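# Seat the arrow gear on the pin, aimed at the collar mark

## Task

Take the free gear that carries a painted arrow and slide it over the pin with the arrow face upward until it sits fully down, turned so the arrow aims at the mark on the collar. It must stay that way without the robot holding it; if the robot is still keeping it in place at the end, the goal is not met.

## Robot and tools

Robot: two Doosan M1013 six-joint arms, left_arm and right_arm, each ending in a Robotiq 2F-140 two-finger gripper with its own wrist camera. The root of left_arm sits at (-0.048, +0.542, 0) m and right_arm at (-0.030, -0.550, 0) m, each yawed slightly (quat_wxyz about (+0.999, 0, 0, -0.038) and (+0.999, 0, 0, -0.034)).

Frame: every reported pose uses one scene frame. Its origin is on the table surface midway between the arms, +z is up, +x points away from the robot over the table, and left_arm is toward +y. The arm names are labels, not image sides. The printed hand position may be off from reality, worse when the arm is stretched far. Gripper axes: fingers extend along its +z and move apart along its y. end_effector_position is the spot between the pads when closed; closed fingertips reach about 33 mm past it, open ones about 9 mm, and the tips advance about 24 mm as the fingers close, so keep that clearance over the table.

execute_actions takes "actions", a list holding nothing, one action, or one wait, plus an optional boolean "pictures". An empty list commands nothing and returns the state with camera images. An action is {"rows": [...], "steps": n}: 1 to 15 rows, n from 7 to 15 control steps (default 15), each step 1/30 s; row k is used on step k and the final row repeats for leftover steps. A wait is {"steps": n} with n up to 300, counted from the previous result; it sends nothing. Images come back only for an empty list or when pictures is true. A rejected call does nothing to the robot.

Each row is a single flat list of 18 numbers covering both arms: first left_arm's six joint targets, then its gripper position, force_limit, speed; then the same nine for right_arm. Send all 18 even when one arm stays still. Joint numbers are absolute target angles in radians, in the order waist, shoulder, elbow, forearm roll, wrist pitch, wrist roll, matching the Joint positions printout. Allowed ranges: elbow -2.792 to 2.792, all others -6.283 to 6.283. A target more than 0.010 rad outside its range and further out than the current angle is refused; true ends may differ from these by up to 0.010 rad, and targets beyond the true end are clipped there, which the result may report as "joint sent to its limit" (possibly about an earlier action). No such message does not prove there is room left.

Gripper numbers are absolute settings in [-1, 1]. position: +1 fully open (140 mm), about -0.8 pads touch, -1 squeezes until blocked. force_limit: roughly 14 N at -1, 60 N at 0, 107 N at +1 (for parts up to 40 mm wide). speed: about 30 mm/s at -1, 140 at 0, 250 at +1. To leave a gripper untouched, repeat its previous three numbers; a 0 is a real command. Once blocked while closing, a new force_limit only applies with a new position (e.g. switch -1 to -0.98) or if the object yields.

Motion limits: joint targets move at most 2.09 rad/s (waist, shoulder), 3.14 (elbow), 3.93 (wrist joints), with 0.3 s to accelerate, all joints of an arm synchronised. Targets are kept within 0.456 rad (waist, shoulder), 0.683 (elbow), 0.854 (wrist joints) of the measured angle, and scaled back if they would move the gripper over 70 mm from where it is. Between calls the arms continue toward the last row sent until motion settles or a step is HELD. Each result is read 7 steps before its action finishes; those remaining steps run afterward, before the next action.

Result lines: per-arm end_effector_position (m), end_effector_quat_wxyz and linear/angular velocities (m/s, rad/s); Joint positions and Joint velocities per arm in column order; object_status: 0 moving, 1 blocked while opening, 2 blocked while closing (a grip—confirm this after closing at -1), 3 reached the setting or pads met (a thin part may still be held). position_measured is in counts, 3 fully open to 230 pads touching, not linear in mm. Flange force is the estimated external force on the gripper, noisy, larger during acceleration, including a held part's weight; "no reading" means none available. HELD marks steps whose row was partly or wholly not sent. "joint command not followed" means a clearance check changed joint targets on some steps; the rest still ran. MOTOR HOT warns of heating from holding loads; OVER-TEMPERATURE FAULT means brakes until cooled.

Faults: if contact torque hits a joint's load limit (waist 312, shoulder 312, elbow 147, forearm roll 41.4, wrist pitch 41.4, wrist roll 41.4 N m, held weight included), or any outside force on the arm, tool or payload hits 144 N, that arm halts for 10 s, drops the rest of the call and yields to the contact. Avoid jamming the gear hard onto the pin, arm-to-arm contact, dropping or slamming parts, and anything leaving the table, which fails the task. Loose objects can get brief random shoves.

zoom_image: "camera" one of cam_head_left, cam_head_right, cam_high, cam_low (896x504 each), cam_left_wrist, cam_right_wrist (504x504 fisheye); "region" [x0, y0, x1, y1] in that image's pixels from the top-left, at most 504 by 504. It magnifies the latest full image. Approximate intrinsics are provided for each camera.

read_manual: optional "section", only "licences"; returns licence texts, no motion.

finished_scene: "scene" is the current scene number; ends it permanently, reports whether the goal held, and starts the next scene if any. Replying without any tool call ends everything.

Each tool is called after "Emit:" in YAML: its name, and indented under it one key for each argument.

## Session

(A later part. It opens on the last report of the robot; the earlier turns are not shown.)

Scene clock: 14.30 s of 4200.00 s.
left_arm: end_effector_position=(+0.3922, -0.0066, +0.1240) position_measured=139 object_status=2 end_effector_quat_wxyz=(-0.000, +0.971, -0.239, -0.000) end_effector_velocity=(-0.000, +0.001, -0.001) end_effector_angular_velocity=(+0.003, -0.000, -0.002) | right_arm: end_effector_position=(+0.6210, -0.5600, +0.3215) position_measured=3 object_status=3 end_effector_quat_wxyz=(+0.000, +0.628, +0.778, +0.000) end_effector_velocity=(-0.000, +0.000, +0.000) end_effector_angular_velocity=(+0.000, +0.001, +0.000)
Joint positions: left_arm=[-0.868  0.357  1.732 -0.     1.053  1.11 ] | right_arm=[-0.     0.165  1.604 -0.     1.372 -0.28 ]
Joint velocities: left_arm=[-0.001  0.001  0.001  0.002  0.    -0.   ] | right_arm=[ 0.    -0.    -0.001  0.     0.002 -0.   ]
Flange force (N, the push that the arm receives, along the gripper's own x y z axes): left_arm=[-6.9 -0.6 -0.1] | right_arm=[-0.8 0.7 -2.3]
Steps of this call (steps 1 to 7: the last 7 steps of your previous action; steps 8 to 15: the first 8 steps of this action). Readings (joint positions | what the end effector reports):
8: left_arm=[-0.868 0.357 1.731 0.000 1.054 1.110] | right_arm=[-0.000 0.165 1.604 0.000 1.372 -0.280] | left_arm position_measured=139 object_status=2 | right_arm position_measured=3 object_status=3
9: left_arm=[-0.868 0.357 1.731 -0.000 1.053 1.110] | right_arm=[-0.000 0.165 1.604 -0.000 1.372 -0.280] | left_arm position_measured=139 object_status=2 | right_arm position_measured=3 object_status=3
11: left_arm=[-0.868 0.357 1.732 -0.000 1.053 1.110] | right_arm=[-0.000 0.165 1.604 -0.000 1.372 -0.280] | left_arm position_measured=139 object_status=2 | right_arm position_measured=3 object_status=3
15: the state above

Emit:
execute_actions:
  actions:
    - {"rows":[[-0.8679,0.358,1.7327,0,1.0509,1.11,-1,-0.4,-0.7,0,0.165,1.604,0,1.372,-0.28,1,0,0]]}

Emit:
execute_actions:
  actions:
    - {"rows":[[-0.8679,0.3588,1.7336,0,1.0492,1.11,-1,-0.4,-0.7,0,0.165,1.604,0,1.372,-0.28,1,0,0]]}

Emit:
execute_actions:
  actions:
    - {"rows":[[-0.8679,0.3596,1.7345,0,1.0475,1.11,-1,-0.4,-0.7,0,0.165,1.604,0,1.372,-0.28,1,0,0]]}
  pictures: true

Emit:
zoom_image:
  camera: "cam_left_wrist"
  region: [150, 100, 370, 340]

Scene clock: 14.93 s of 4200.00 s.
left_arm: end_effector_position=(+0.3922, -0.0066, +0.1230) position_measured=139 object_status=2 end_effector_quat_wxyz=(+0.000, +0.971, -0.239, +0.000) end_effector_velocity=(+0.000, +0.001, -0.002) end_effector_angular_velocity=(+0.003, +0.003, +0.002) | right_arm: end_effector_position=(+0.6210, -0.5600, +0.3215) position_measured=3 object_status=3 end_effector_quat_wxyz=(+0.000, +0.628, +0.778, +0.000) end_effector_velocity=(-0.001, +0.001, -0.001) end_effector_angular_velocity=(+0.000, +0.004, +0.001)
Joint positions: left_arm=[-0.868  0.358  1.733 -0.     1.051  1.11 ] | right_arm=[-0.     0.165  1.604  0.     1.372 -0.28 ]
Joint velocities: left_arm=[ 0.002  0.002  0.    -0.     0.002  0.   ] | right_arm=[ 0.001  0.     0.002 -0.     0.002 -0.   ]
Flange force (N, the push that the arm receives, along the gripper's own x y z axes): left_arm=[-12.3 -2.1 -26.5] | right_arm=[-1.4 -2.6 -2.6]
Steps of this call (steps 1 to 7: the last 7 steps of your previous action; steps 8 to 11: the robot went on to your last target; steps 12 to 19: the first 8 steps of this action). Readings (joint positions | what the end effector reports):
12: left_arm=[-0.868 0.357 1.732 -0.000 1.053 1.110] | right_arm=[-0.000 0.165 1.604 0.000 1.372 -0.280] | left_arm position_measured=139 object_status=2 | right_arm position_measured=3 object_status=3
13: left_arm=[-0.868 0.358 1.732 -0.000 1.052 1.110] | right_arm=[-0.000 0.165 1.604 -0.000 1.372 -0.280] | left_arm position_measured=139 object_status=2 | right_arm position_measured=3 object_status=3
15: left_arm=[-0.868 0.358 1.732 -0.000 1.051 1.110] | right_arm=[-0.000 0.165 1.604 0.000 1.372 -0.280] | left_arm position_measured=139 object_status=2 | right_arm position_measured=3 object_status=3
19: the state above

Scene clock: 15.43 s of 4200.00 s.
left_arm: end_effector_position=(+0.3922, -0.0066, +0.1220) position_measured=139 object_status=2 end_effector_quat_wxyz=(+0.000, +0.971, -0.239, +0.000) end_effector_velocity=(+0.001, +0.000, +0.001) end_effector_angular_velocity=(-0.001, -0.001, +0.000) | right_arm: end_effector_position=(+0.6210, -0.5600, +0.3215) position_measured=3 object_status=3 end_effector_quat_wxyz=(+0.000, +0.628, +0.778, +0.000) end_effector_velocity=(+0.000, -0.001, +0.001) end_effector_angular_velocity=(+0.000, -0.001, -0.001)
Joint positions: left_arm=[-0.868  0.359  1.734 -0.     1.049  1.11 ] | right_arm=[-0.     0.165  1.604 -0.     1.372 -0.28 ]
Joint velocities: left_arm=[ 0.001 -0.001 -0.     0.    -0.     0.   ] | right_arm=[-0.001 -0.    -0.001  0.     0.001  0.   ]
Flange force (N, the push that the arm receives, along the gripper's own x y z axes): left_arm=[-14.3 -2.4 -47.6] | right_arm=[-2.2 -2.1 -2.4]
Steps of this call (steps 1 to 7: the last 7 steps of your previous action; steps 8 to 15: the first 8 steps of this action). Readings (joint positions | what the end effector reports):
8: left_arm=[-0.868 0.358 1.733 -0.000 1.051 1.110] | right_arm=[-0.000 0.165 1.604 -0.000 1.372 -0.280] | left_arm position_measured=139 object_status=2 | right_arm position_measured=3 object_status=3
9: left_arm=[-0.868 0.358 1.733 -0.000 1.050 1.110] | right_arm=[-0.000 0.165 1.604 -0.000 1.372 -0.280] | left_arm position_measured=139 object_status=2 | right_arm position_measured=3 object_status=3
11: left_arm=[-0.868 0.359 1.733 -0.000 1.049 1.110] | right_arm=[-0.000 0.165 1.604 0.000 1.372 -0.280] | left_arm position_measured=139 object_status=2 | right_arm position_measured=3 object_status=3
15: the state above

Scene clock: 15.93 s of 4200.00 s.
left_arm: end_effector_position=(+0.3922, -0.0065, +0.1209) position_measured=139 object_status=2 end_effector_quat_wxyz=(+0.000, +0.971, -0.239, +0.000) end_effector_velocity=(+0.001, +0.000, +0.000) end_effector_angular_velocity=(+0.000, -0.000, +0.000) | right_arm: end_effector_position=(+0.6210, -0.5600, +0.3215) position_measured=3 object_status=3 end_effector_quat_wxyz=(+0.000, +0.628, +0.778, +0.000) end_effector_velocity=(+0.001, +0.001, +0.001) end_effector_angular_velocity=(-0.000, -0.002, +0.002)
Joint positions: left_arm=[-0.868  0.36   1.734 -0.     1.047  1.11 ] | right_arm=[-0.     0.165  1.604 -0.     1.372 -0.28 ]
Joint velocities: left_arm=[ 0.001  0.    -0.001  0.     0.001 -0.   ] | right_arm=[ 0.002 -0.    -0.001 -0.    -0.001 -0.   ]
Flange force (N, the push that the arm receives, along the gripper's own x y z axes): left_arm=[-12.3 2.0 -42.2] | right_arm=[-0.8 -0.8 -2.0]
Steps of this call (steps 1 to 7: the last 7 steps of your previous action; steps 8 to 15: the first 8 steps of this action). Readings (joint positions | what the end effector reports):
8: left_arm=[-0.868 0.359 1.734 -0.000 1.049 1.110] | right_arm=[-0.000 0.165 1.604 0.000 1.372 -0.280] | left_arm position_measured=139 object_status=2 | right_arm position_measured=3 object_status=3
9: left_arm=[-0.868 0.359 1.734 -0.000 1.048 1.110] | right_arm=[-0.000 0.165 1.604 0.000 1.372 -0.280] | left_arm position_measured=139 object_status=2 | right_arm position_measured=3 object_status=3
11: left_arm=[-0.868 0.360 1.734 -0.000 1.047 1.110] | right_arm=[-0.000 0.165 1.604 -0.000 1.372 -0.280] | left_arm position_measured=139 object_status=2 | right_arm position_measured=3 object_status=3
15: the state above

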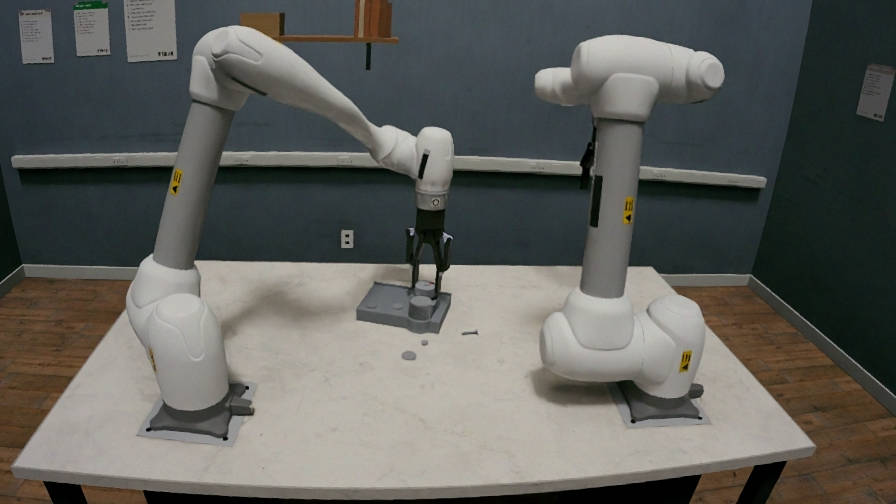

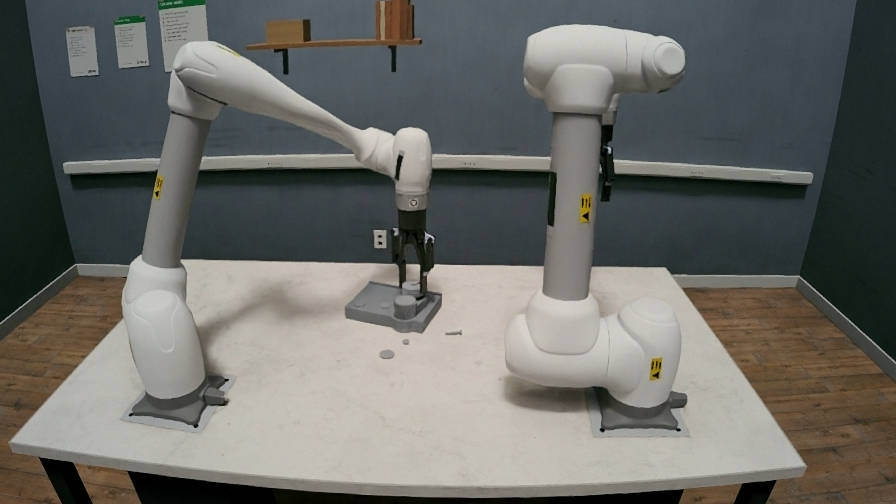

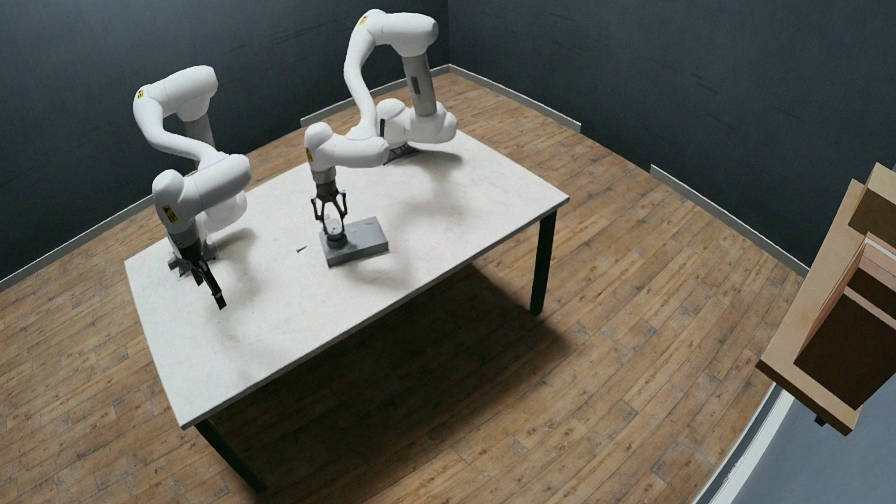

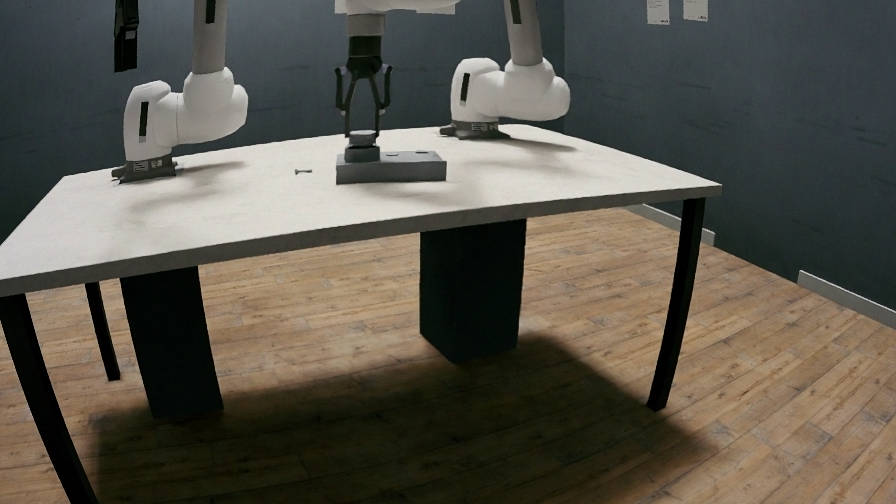

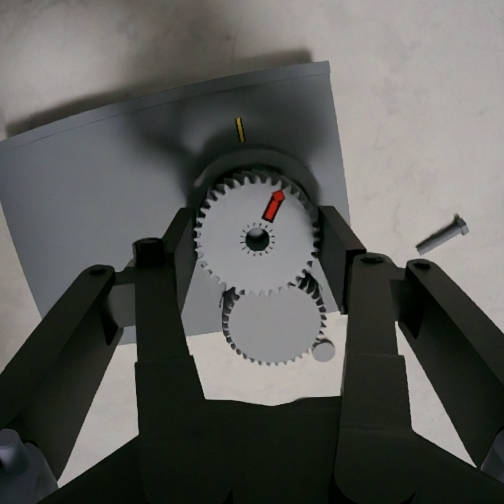

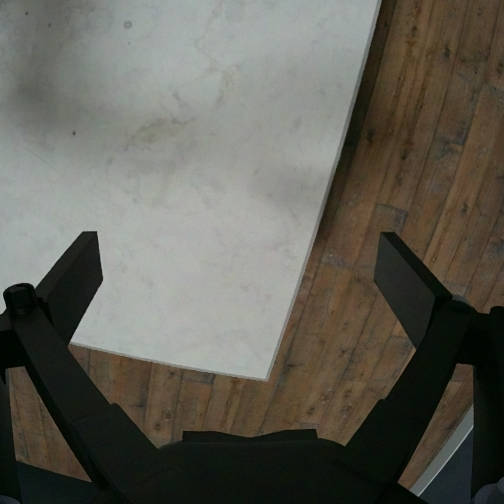

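Region (150, 100, 370, 340) of cam_left_wrist's 504x504 image, scaled by 2.100, with more detail than that image has; it fills the left 462 columns of this view, and the rest is white.

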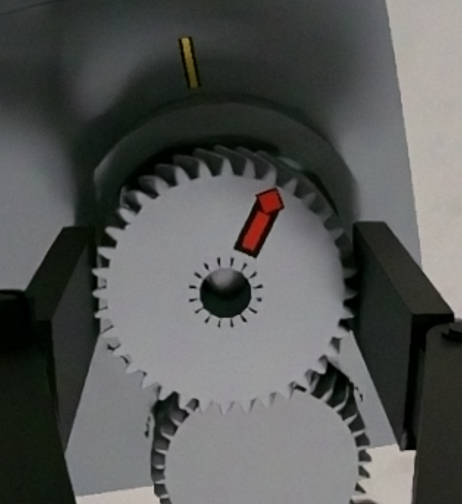

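Emit:
execute_actions:
  actions:
    - {"rows":[[-0.868,0.359,1.7347,0,1.0479,1.088,-1,-0.4,-0.7,0,0.165,1.604,0,1.372,-0.28,1,0,0]]}

Emit:
execute_actions:
  actions:
    - {"rows":[[-0.868,0.3598,1.7356,0,1.0462,1.079,-1,-0.4,-0.7,0,0.165,1.604,0,1.372,-0.28,1,0,0]]}

Scene clock: 16.60 s of 4200.00 s.
left_arm: end_effector_position=(+0.3920, -0.0062, +0.1211) position_measured=139 object_status=2 end_effector_quat_wxyz=(-0.000, +0.974, -0.229, -0.000) end_effector_velocity=(+0.000, +0.000, +0.000) end_effector_angular_velocity=(-0.002, -0.001, +0.001) | right_arm: end_effector_position=(+0.6210, -0.5600, +0.3215) position_measured=3 object_status=3 end_effector_quat_wxyz=(+0.000, +0.628, +0.778, +0.000) end_effector_velocity=(-0.000, -0.000, +0.000) end_effector_angular_velocity=(-0.000, -0.001, +0.000)
Joint positions: left_arm=[-0.868  0.359  1.735  0.     1.048  1.088] | right_arm=[-0.     0.165  1.604  0.     1.372 -0.28 ]
Joint velocities: left_arm=[ 0.001 -0.001  0.002 -0.001 -0.002  0.   ] | right_arm=[ 0.    -0.001  0.    -0.    -0.001  0.   ]
Flange force (N, the push that the arm receives, along the gripper's own x y z axes): left_arm=[6.3 11.1 10.3] | right_arm=[-2.1 -2.7 -2.6]
Steps of this call (steps 1 to 7: the last 7 steps of your previous action; steps 8 to 12: the robot went on to your last target; steps 13 to 20: the first 8 steps of this action). Readings (joint positions | what the end effector reports):
13: left_arm=[-0.868 0.360 1.735 -0.000 1.047 1.110] | right_arm=[-0.000 0.165 1.604 -0.000 1.372 -0.280] | left_arm position_measured=139 object_status=2 | right_arm position_measured=3 object_status=3
14: left_arm=[-0.868 0.359 1.735 0.000 1.047 1.102] | right_arm=[-0.000 0.165 1.604 0.000 1.372 -0.280] | left_arm position_measured=139 object_status=2 | right_arm position_measured=3 object_status=3
16: left_arm=[-0.868 0.359 1.735 0.000 1.047 1.089] | right_arm=[-0.000 0.165 1.604 0.000 1.372 -0.280] | left_arm position_measured=139 object_status=2 | right_arm position_measured=3 object_status=3
20: the state above

Scene clock: 17.10 s of 4200.00 s.
left_arm: end_effector_position=(+0.3921, -0.0063, +0.1203) position_measured=139 object_status=2 end_effector_quat_wxyz=(+0.000, +0.975, -0.224, +0.000) end_effector_velocity=(-0.001, +0.001, +0.000) end_effector_angular_velocity=(+0.000, +0.001, +0.001) | right_arm: end_effector_position=(+0.6210, -0.5600, +0.3215) position_measured=3 object_status=3 end_effector_quat_wxyz=(+0.000, +0.628, +0.778, +0.000) end_effector_velocity=(+0.000, -0.000, +0.000) end_effector_angular_velocity=(+0.000, -0.000, -0.000)
Joint positions: left_arm=[-0.868  0.36   1.736  0.     1.046  1.079] | right_arm=[-0.     0.165  1.604  0.     1.372 -0.28 ]
Joint velocities: left_arm=[ 0.    -0.002  0.001 -0.001  0.001 -0.   ] | right_arm=[-0.     0.    -0.001  0.     0.    -0.   ]
Flange force (N, the push that the arm receives, along the gripper's own x y z axes): left_arm=[2.9 7.9 5.2] | right_arm=[-0.7 -2.1 -1.8]
Steps of this call (steps 1 to 7: the last 7 steps of your previous action; steps 8 to 15: the first 8 steps of this action). Readings (joint positions | what the end effector reports):
8: left_arm=[-0.868 0.359 1.735 0.000 1.048 1.088] | right_arm=[-0.000 0.165 1.604 -0.000 1.372 -0.280] | left_arm position_measured=139 object_status=2 | right_arm position_measured=3 object_status=3
9: left_arm=[-0.868 0.359 1.735 0.000 1.048 1.083] | right_arm=[-0.000 0.165 1.604 -0.000 1.372 -0.280] | left_arm position_measured=139 object_status=2 | right_arm position_measured=3 object_status=3
11: left_arm=[-0.868 0.360 1.735 0.000 1.047 1.079] | right_arm=[-0.000 0.165 1.604 0.000 1.372 -0.280] | left_arm position_measured=139 object_status=2 | right_arm position_measured=3 object_status=3
15: the state above

Emit:
execute_actions:
  actions:
    - {"rows":[[-0.868,0.361,1.7369,0,1.0437,1.079,-1,-0.4,-0.7,0,0.165,1.604,0,1.372,-0.28,1,0,0]]}

Scene clock: 17.77 s of 4200.00 s.
left_arm: end_effector_position=(+0.3920, -0.0063, +0.1189) position_measured=139 object_status=2 end_effector_quat_wxyz=(+0.000, +0.975, -0.224, +0.000) end_effector_velocity=(-0.001, +0.000, -0.002) end_effector_angular_velocity=(+0.001, +0.001, +0.000) | right_arm: end_effector_position=(+0.6210, -0.5600, +0.3215) position_measured=3 object_status=3 end_effector_quat_wxyz=(+0.000, +0.628, +0.778, +0.000) end_effector_velocity=(+0.001, -0.001, +0.001) end_effector_angular_velocity=(-0.000, -0.003, -0.001)
Joint positions: left_arm=[-0.868  0.361  1.737  0.     1.044  1.079] | right_arm=[-0.     0.165  1.604 -0.     1.372 -0.28 ]
Joint velocities: left_arm=[-0.001  0.001  0.002 -0.    -0.001 -0.001] | right_arm=[-0.001  0.    -0.001  0.    -0.002  0.   ]
Flange force (N, the push that the arm receives, along the gripper's own x y z axes): left_arm=[1.2 8.3 -6.3] | right_arm=[-1.3 -2.0 -3.3]
Steps of this call (steps 1 to 7: the last 7 steps of your previous action; steps 8 to 12: the robot went on to your last target; steps 13 to 20: the first 8 steps of this action). Readings (joint positions | what the end effector reports):
13: left_arm=[-0.868 0.360 1.736 0.000 1.046 1.079] | right_arm=[-0.000 0.165 1.604 -0.000 1.372 -0.280] | left_arm position_measured=139 object_status=2 | right_arm position_measured=3 object_status=3
14: left_arm=[-0.868 0.360 1.736 0.000 1.045 1.079] | right_arm=[-0.000 0.165 1.604 -0.000 1.372 -0.280] | left_arm position_measured=139 object_status=2 | right_arm position_measured=3 object_status=3
16: left_arm=[-0.868 0.361 1.737 0.000 1.044 1.079] | right_arm=[-0.000 0.165 1.604 -0.000 1.372 -0.280] | left_arm position_measured=139 object_status=2 | right_arm position_measured=3 object_status=3
20: the state above

Emit:
execute_actions:
  actions:
    - {"rows":[[-0.868,0.361,1.7369,0,1.0437,1.066,-1,-0.4,-0.7,0,0.165,1.604,0,1.372,-0.28,1,0,0],[-0.868,0.3618,1.7378,0,1.042,1.057,-1,-0.4,-0.7,0,0.165,1.604,0,1.372,-0.28,1,0,0],[-0.868,0.3635,1.7395,0,1.0386,1.039,-1,-0.4,-0.7,0,0.165,1.604,0,1.372,-0.28,1,0,0],[-0.868,0.3643,1.7404,0,1.0369,1.03,-1,-0.4,-0.7,0,0.165,1.604,0,1.372,-0.28,1,0,0]]}

Emit:
execute_actions:
  actions:
    - {"rows":[[-0.868,0.3652,1.7412,0,1.0352,1.021,-1,-0.4,-0.7,0,0.165,1.604,0,1.372,-0.28,1,0,0],[-0.868,0.3668,1.743,0,1.0318,1.003,-1,-0.4,-0.7,0,0.165,1.604,0,1.372,-0.28,1,0,0],[-0.868,0.3677,1.7438,0,1.0301,0.994,-1,-0.4,-0.7,0,0.165,1.604,0,1.372,-0.28,1,0,0]]}

Emit:
execute_actions:
  actions:
    - {"rows":[[-0.868,0.3685,1.7447,0,1.0284,0.994,-1,-0.4,-0.7,0,0.165,1.604,0,1.372,-0.28,1,0,0]]}

Scene clock: 18.57 s of 4200.00 s.
left_arm: end_effector_position=(+0.3920, -0.0063, +0.1147) position_measured=139 object_status=2 end_effector_quat_wxyz=(-0.000, +0.980, -0.200, -0.000) end_effector_velocity=(+0.000, -0.001, +0.002) end_effector_angular_velocity=(-0.003, -0.002, +0.003) | right_arm: end_effector_position=(+0.6210, -0.5600, +0.3215) position_measured=3 object_status=3 end_effector_quat_wxyz=(+0.000, +0.628, +0.778, +0.000) end_effector_velocity=(-0.000, +0.000, -0.001) end_effector_angular_velocity=(+0.000, -0.000, +0.000)
Joint positions: left_arm=[-0.868  0.364  1.74   0.     1.037  1.03 ] | right_arm=[-0.     0.165  1.604 -0.     1.372 -0.28 ]
Joint velocities: left_arm=[-0.001 -0.002 -0.002 -0.    -0.    -0.004] | right_arm=[ 0.     0.     0.002  0.    -0.002  0.   ]
Flange force (N, the push that the arm receives, along the gripper's own x y z axes): left_arm=[-0.8 6.8 8.3] | right_arm=[-0.4 -0.1 -2.4]
Steps of this call (steps 1 to 7: the last 7 steps of your previous action; steps 8 to 15: the robot went on to your last target; step 16: nothing new was sent; steps 17 to 24: the first 8 steps of this action). Readings (joint positions | what the end effector reports):
17: left_arm=[-0.868 0.361 1.737 0.000 1.044 1.079] | right_arm=[-0.000 0.165 1.604 0.000 1.372 -0.280] | left_arm position_measured=139 object_status=2 | right_arm position_measured=3 object_status=3
18: left_arm=[-0.868 0.361 1.737 0.000 1.044 1.073] | right_arm=[-0.000 0.165 1.604 -0.000 1.372 -0.280] | left_arm position_measured=139 object_status=2 | right_arm position_measured=3 object_status=3
20: left_arm=[-0.868 0.362 1.738 0.000 1.041 1.051] | right_arm=[-0.000 0.165 1.604 -0.000 1.372 -0.280] | left_arm position_measured=139 object_status=2 | right_arm position_measured=3 object_status=3
24: the state above

Scene clock: 19.07 s of 4200.00 s.
left_arm: end_effector_position=(+0.3920, -0.0063, +0.1108) position_measured=139 object_status=2 end_effector_quat_wxyz=(-0.000, +0.983, -0.183, +0.000) end_effector_velocity=(-0.001, +0.000, -0.001) end_effector_angular_velocity=(+0.003, +0.003, +0.001) | right_arm: end_effector_position=(+0.6210, -0.5600, +0.3215) position_measured=3 object_status=3 end_effector_quat_wxyz=(+0.000, +0.628, +0.778, +0.000) end_effector_velocity=(+0.000, +0.000, +0.000) end_effector_angular_velocity=(-0.000, -0.001, +0.000)
Joint positions: left_arm=[-0.868  0.368  1.744  0.     1.03   0.994] | right_arm=[-0.     0.165  1.604  0.     1.372 -0.28 ]
Joint velocities: left_arm=[-0.001  0.002  0.001 -0.001  0.002 -0.002] | right_arm=[ 0.     0.    -0.001 -0.    -0.     0.   ]
Flange force (N, the push that the arm receives, along the gripper's own x y z axes): left_arm=[-3.2 8.3 7.6] | right_arm=[-2.7 0.5 -2.6]
Steps of this call (steps 1 to 7: the last 7 steps of your previous action; steps 8 to 15: the first 8 steps of this action). Readings (joint positions | what the end effector reports):
8: left_arm=[-0.868 0.364 1.740 0.000 1.037 1.030] | right_arm=[-0.000 0.165 1.604 -0.000 1.372 -0.280] | left_arm position_measured=139 object_status=2 | right_arm position_measured=3 object_status=3
9: left_arm=[-0.868 0.365 1.741 0.000 1.036 1.025] | right_arm=[-0.000 0.165 1.604 -0.000 1.372 -0.280] | left_arm position_measured=139 object_status=2 | right_arm position_measured=3 object_status=3
11: left_arm=[-0.868 0.367 1.743 0.000 1.032 1.002] | right_arm=[-0.000 0.165 1.604 0.000 1.372 -0.280] | left_arm position_measured=139 object_status=2 | right_arm position_measured=3 object_status=3
15: the state above

Scene clock: 19.57 s of 4200.00 s.
left_arm: end_effector_position=(+0.3920, -0.0063, +0.1098) position_measured=139 object_status=2 end_effector_quat_wxyz=(+0.000, +0.983, -0.183, +0.000) end_effector_velocity=(-0.001, -0.001, +0.001) end_effector_angular_velocity=(-0.001, -0.000, -0.001) | right_arm: end_effector_position=(+0.6210, -0.5600, +0.3215) position_measured=3 object_status=3 end_effector_quat_wxyz=(+0.000, +0.628, +0.778, +0.000) end_effector_velocity=(+0.000, -0.000, +0.000) end_effector_angular_velocity=(+0.000, -0.000, -0.000)
Joint positions: left_arm=[-0.868  0.368  1.745 -0.     1.028  0.994] | right_arm=[-0.     0.165  1.604 -0.     1.372 -0.28 ]
Joint velocities: left_arm=[-0.001 -0.001 -0.    -0.001 -0.     0.   ] | right_arm=[-0.     0.    -0.001  0.     0.    -0.   ]
Flange force (N, the push that the arm receives, along the gripper's own x y z axes): left_arm=[-5.8 6.9 -11.2] | right_arm=[-2.8 -0.2 -3.0]
Steps of this call (steps 1 to 7: the last 7 steps of your previous action; steps 8 to 15: the first 8 steps of this action). Readings (joint positions | what the end effector reports):
8: left_arm=[-0.868 0.368 1.744 0.000 1.030 0.994] | right_arm=[-0.000 0.165 1.604 -0.000 1.372 -0.280] | left_arm position_measured=139 object_status=2 | right_arm position_measured=3 object_status=3
9: left_arm=[-0.868 0.368 1.744 0.000 1.029 0.994] | right_arm=[-0.000 0.165 1.604 -0.000 1.372 -0.280] | left_arm position_measured=139 object_status=2 | right_arm position_measured=3 object_status=3
11: left_arm=[-0.868 0.368 1.745 0.000 1.029 0.994] | right_arm=[-0.000 0.165 1.604 -0.000 1.372 -0.280] | left_arm position_measured=139 object_status=2 | right_arm position_measured=3 object_status=3
15: the state above

The rate comes out near .0096, which matches this tooth. I'll relieve the load and release.

Emit:
execute_actions:
  actions:
    - {"rows":[[-0.868,0.3685,1.7447,0,1.0284,0.98,-1,-0.4,-0.7,0,0.165,1.604,0,1.372,-0.28,1,0,0],[-0.868,0.3685,1.7447,0,1.0284,0.98,-1,-0.4,-0.7,0,0.165,1.604,0,1.372,-0.28,1,0,0],[-0.868,0.3685,1.7447,0,1.0284,0.98,-1,-0.4,-0.7,0,0.165,1.604,0,1.372,-0.28,1,0,0],[-0.868,0.3685,1.7447,0,1.0284,0.98,-1,-0.4,-0.7,0,0.165,1.604,0,1.372,-0.28,1,0,0],[-0.868,0.3685,1.7447,0,1.0284,0.98,0.1,-0.4,-0.7,0,0.165,1.604,0,1.372,-0.28,1,0,0]]}

Emit:
execute_actions:
  actions:
    - {"steps":30}
  pictures: true

Scene clock: 20.13 s of 4200.00 s.
left_arm: end_effector_position=(+0.3919, -0.0063, +0.1096) position_measured=130 object_status=0 end_effector_quat_wxyz=(-0.000, +0.984, -0.176, -0.000) end_effector_velocity=(+0.000, -0.001, +0.002) end_effector_angular_velocity=(-0.002, -0.002, -0.001) | right_arm: end_effector_position=(+0.6210, -0.5600, +0.3215) position_measured=3 object_status=3 end_effector_quat_wxyz=(+0.000, +0.628, +0.778, +0.000) end_effector_velocity=(+0.000, -0.000, -0.000) end_effector_angular_velocity=(-0.000, -0.001, -0.000)
Joint positions: left_arm=[-0.868  0.369  1.745 -0.     1.028  0.98 ] | right_arm=[-0.     0.165  1.604  0.     1.372 -0.28 ]
Joint velocities: left_arm=[-0.001 -0.002 -0.001  0.     0.    -0.   ] | right_arm=[-0.     0.     0.    -0.    -0.001 -0.   ]
Flange force (N, the push that the arm receives, along the gripper's own x y z axes): left_arm=[-0.1 3.9 2.6] | right_arm=[-2.6 -1.7 -3.4]
Steps of this call (steps 1 to 7: the last 7 steps of your previous action; steps 8 to 9: the robot went on to your last target; steps 10 to 17: the first 8 steps of this action). Readings (joint positions | what the end effector reports):
10: left_arm=[-0.868 0.369 1.745 -0.000 1.028 0.994] | right_arm=[-0.000 0.165 1.604 0.000 1.372 -0.280] | left_arm position_measured=139 object_status=2 | right_arm position_measured=3 object_status=3
11: left_arm=[-0.868 0.369 1.745 -0.000 1.028 0.988] | right_arm=[-0.000 0.165 1.604 -0.000 1.372 -0.280] | left_arm position_measured=139 object_status=2 | right_arm position_measured=3 object_status=3
13: left_arm=[-0.868 0.369 1.745 -0.000 1.028 0.980] | right_arm=[-0.000 0.165 1.604 0.000 1.372 -0.280] | left_arm position_measured=139 object_status=2 | right_arm position_measured=3 object_status=3
17: the state above

Scene clock: 21.13 s of 4200.00 s.
left_arm: end_effector_position=(+0.3920, -0.0063, +0.1098) position_measured=117 object_status=3 end_effector_quat_wxyz=(-0.000, +0.984, -0.176, -0.000) end_effector_velocity=(+0.001, -0.000, -0.000) end_effector_angular_velocity=(-0.001, -0.002, +0.001) | right_arm: end_effector_position=(+0.6210, -0.5600, +0.3215) position_measured=3 object_status=3 end_effector_quat_wxyz=(+0.000, +0.628, +0.778, +0.000) end_effector_velocity=(+0.000, -0.000, +0.000) end_effector_angular_velocity=(-0.000, -0.000, -0.001)
Joint positions: left_arm=[-0.868  0.368  1.745 -0.     1.028  0.98 ] | right_arm=[-0.     0.165  1.604 -0.     1.372 -0.28 ]
Joint velocities: left_arm=[ 0.001  0.     0.     0.001 -0.002 -0.   ] | right_arm=[-0.001  0.    -0.001 -0.    -0.    -0.   ]
Flange force (N, the push that the arm receives, along the gripper's own x y z axes): left_arm=[-0.9 5.5 3.3] | right_arm=[-0.2 -0.2 -2.6]
Kept back: nothing.
Steps of this call (steps 1 to 7: the last 7 steps of your previous action; steps 8 to 15: the robot went on to your last target; steps 16 to 30: nothing new was sent). Readings (joint positions | what the end effector reports):
1: left_arm=[-0.868 0.369 1.745 -0.000 1.028 0.980] | right_arm=[-0.000 0.165 1.604 -0.000 1.372 -0.280] | left_arm position_measured=127 object_status=0 | right_arm position_measured=3 object_status=3
2: left_arm=[-0.868 0.369 1.745 -0.000 1.028 0.980] | right_arm=[-0.000 0.165 1.604 -0.000 1.372 -0.280] | left_arm position_measured=123 object_status=0 | right_arm position_measured=3 object_status=3
4: left_arm=[-0.868 0.369 1.745 -0.000 1.028 0.980] | right_arm=[-0.000 0.165 1.604 -0.000 1.372 -0.280] | left_arm position_measured=118 object_status=0 | right_arm position_measured=3 object_status=3
8: left_arm=[-0.868 0.369 1.745 -0.000 1.028 0.980] | right_arm=[-0.000 0.165 1.604 0.000 1.372 -0.280] | left_arm position_measured=117 object_status=0 | right_arm position_measured=3 object_status=3
30: the state above
All arms were judged still, so your last target was given up. Only a new action makes them travel on or press farther. Fingers that are still opening or closing keep moving.

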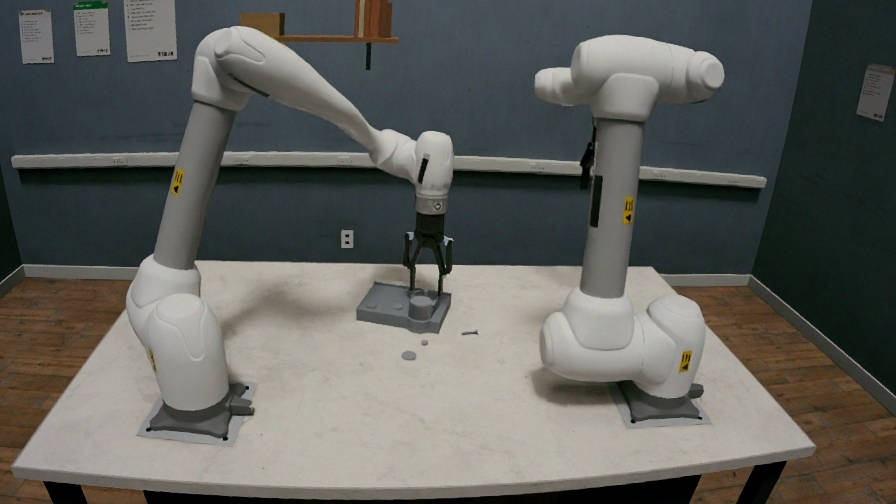

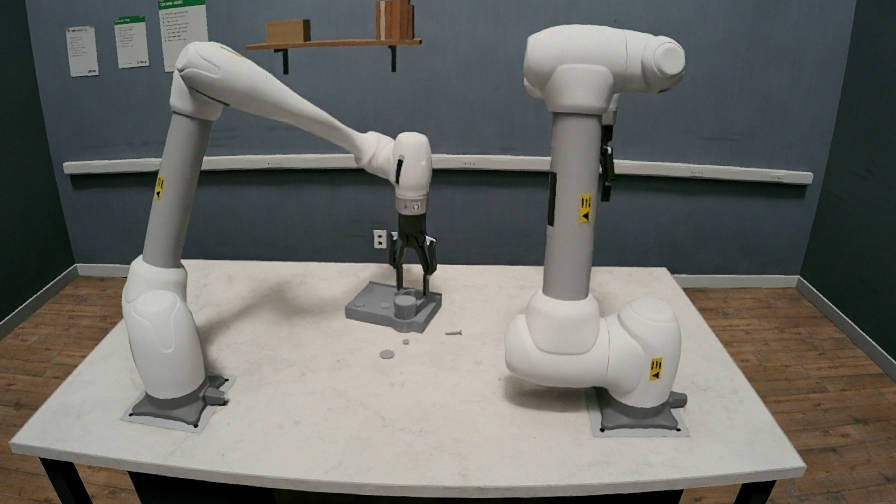

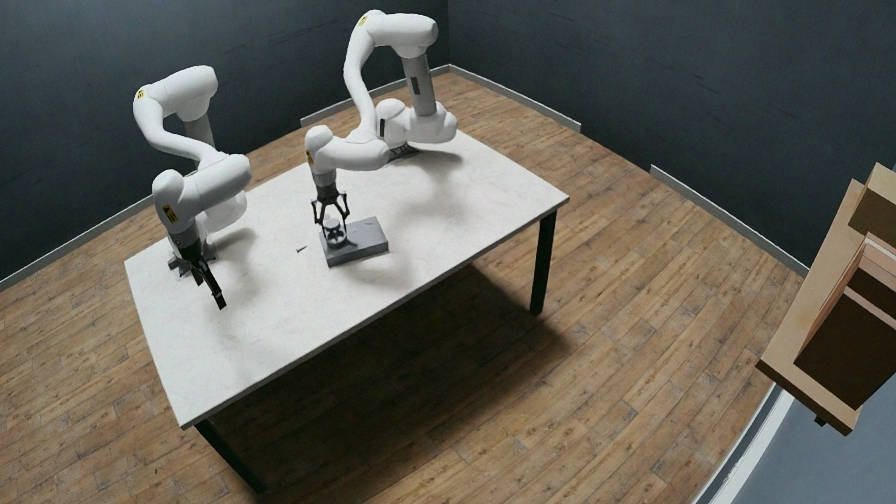

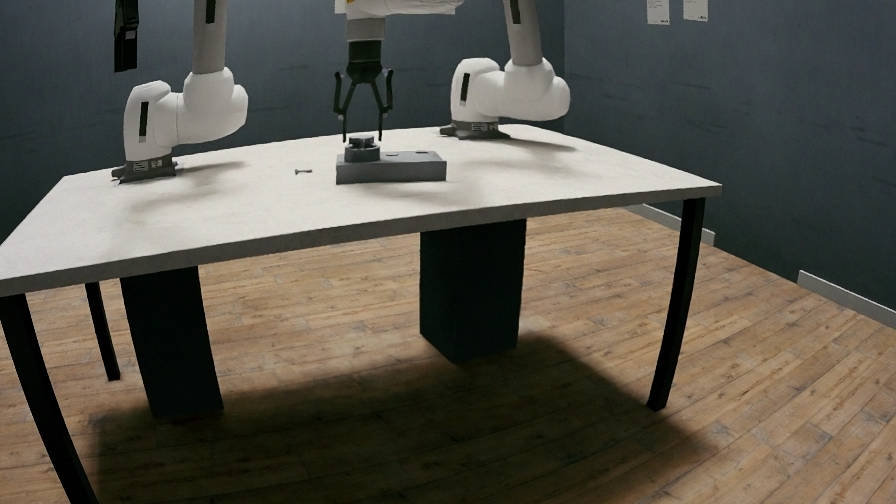

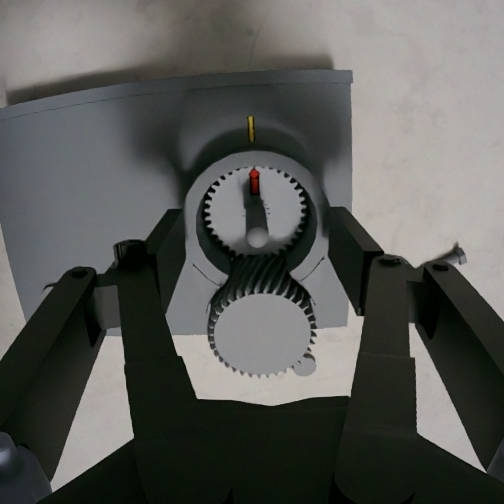

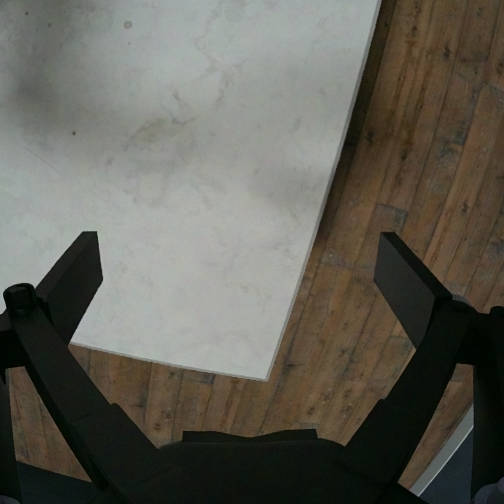

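Emit:
finished_scene:
  scene: 2

The scene is finished: the task was done.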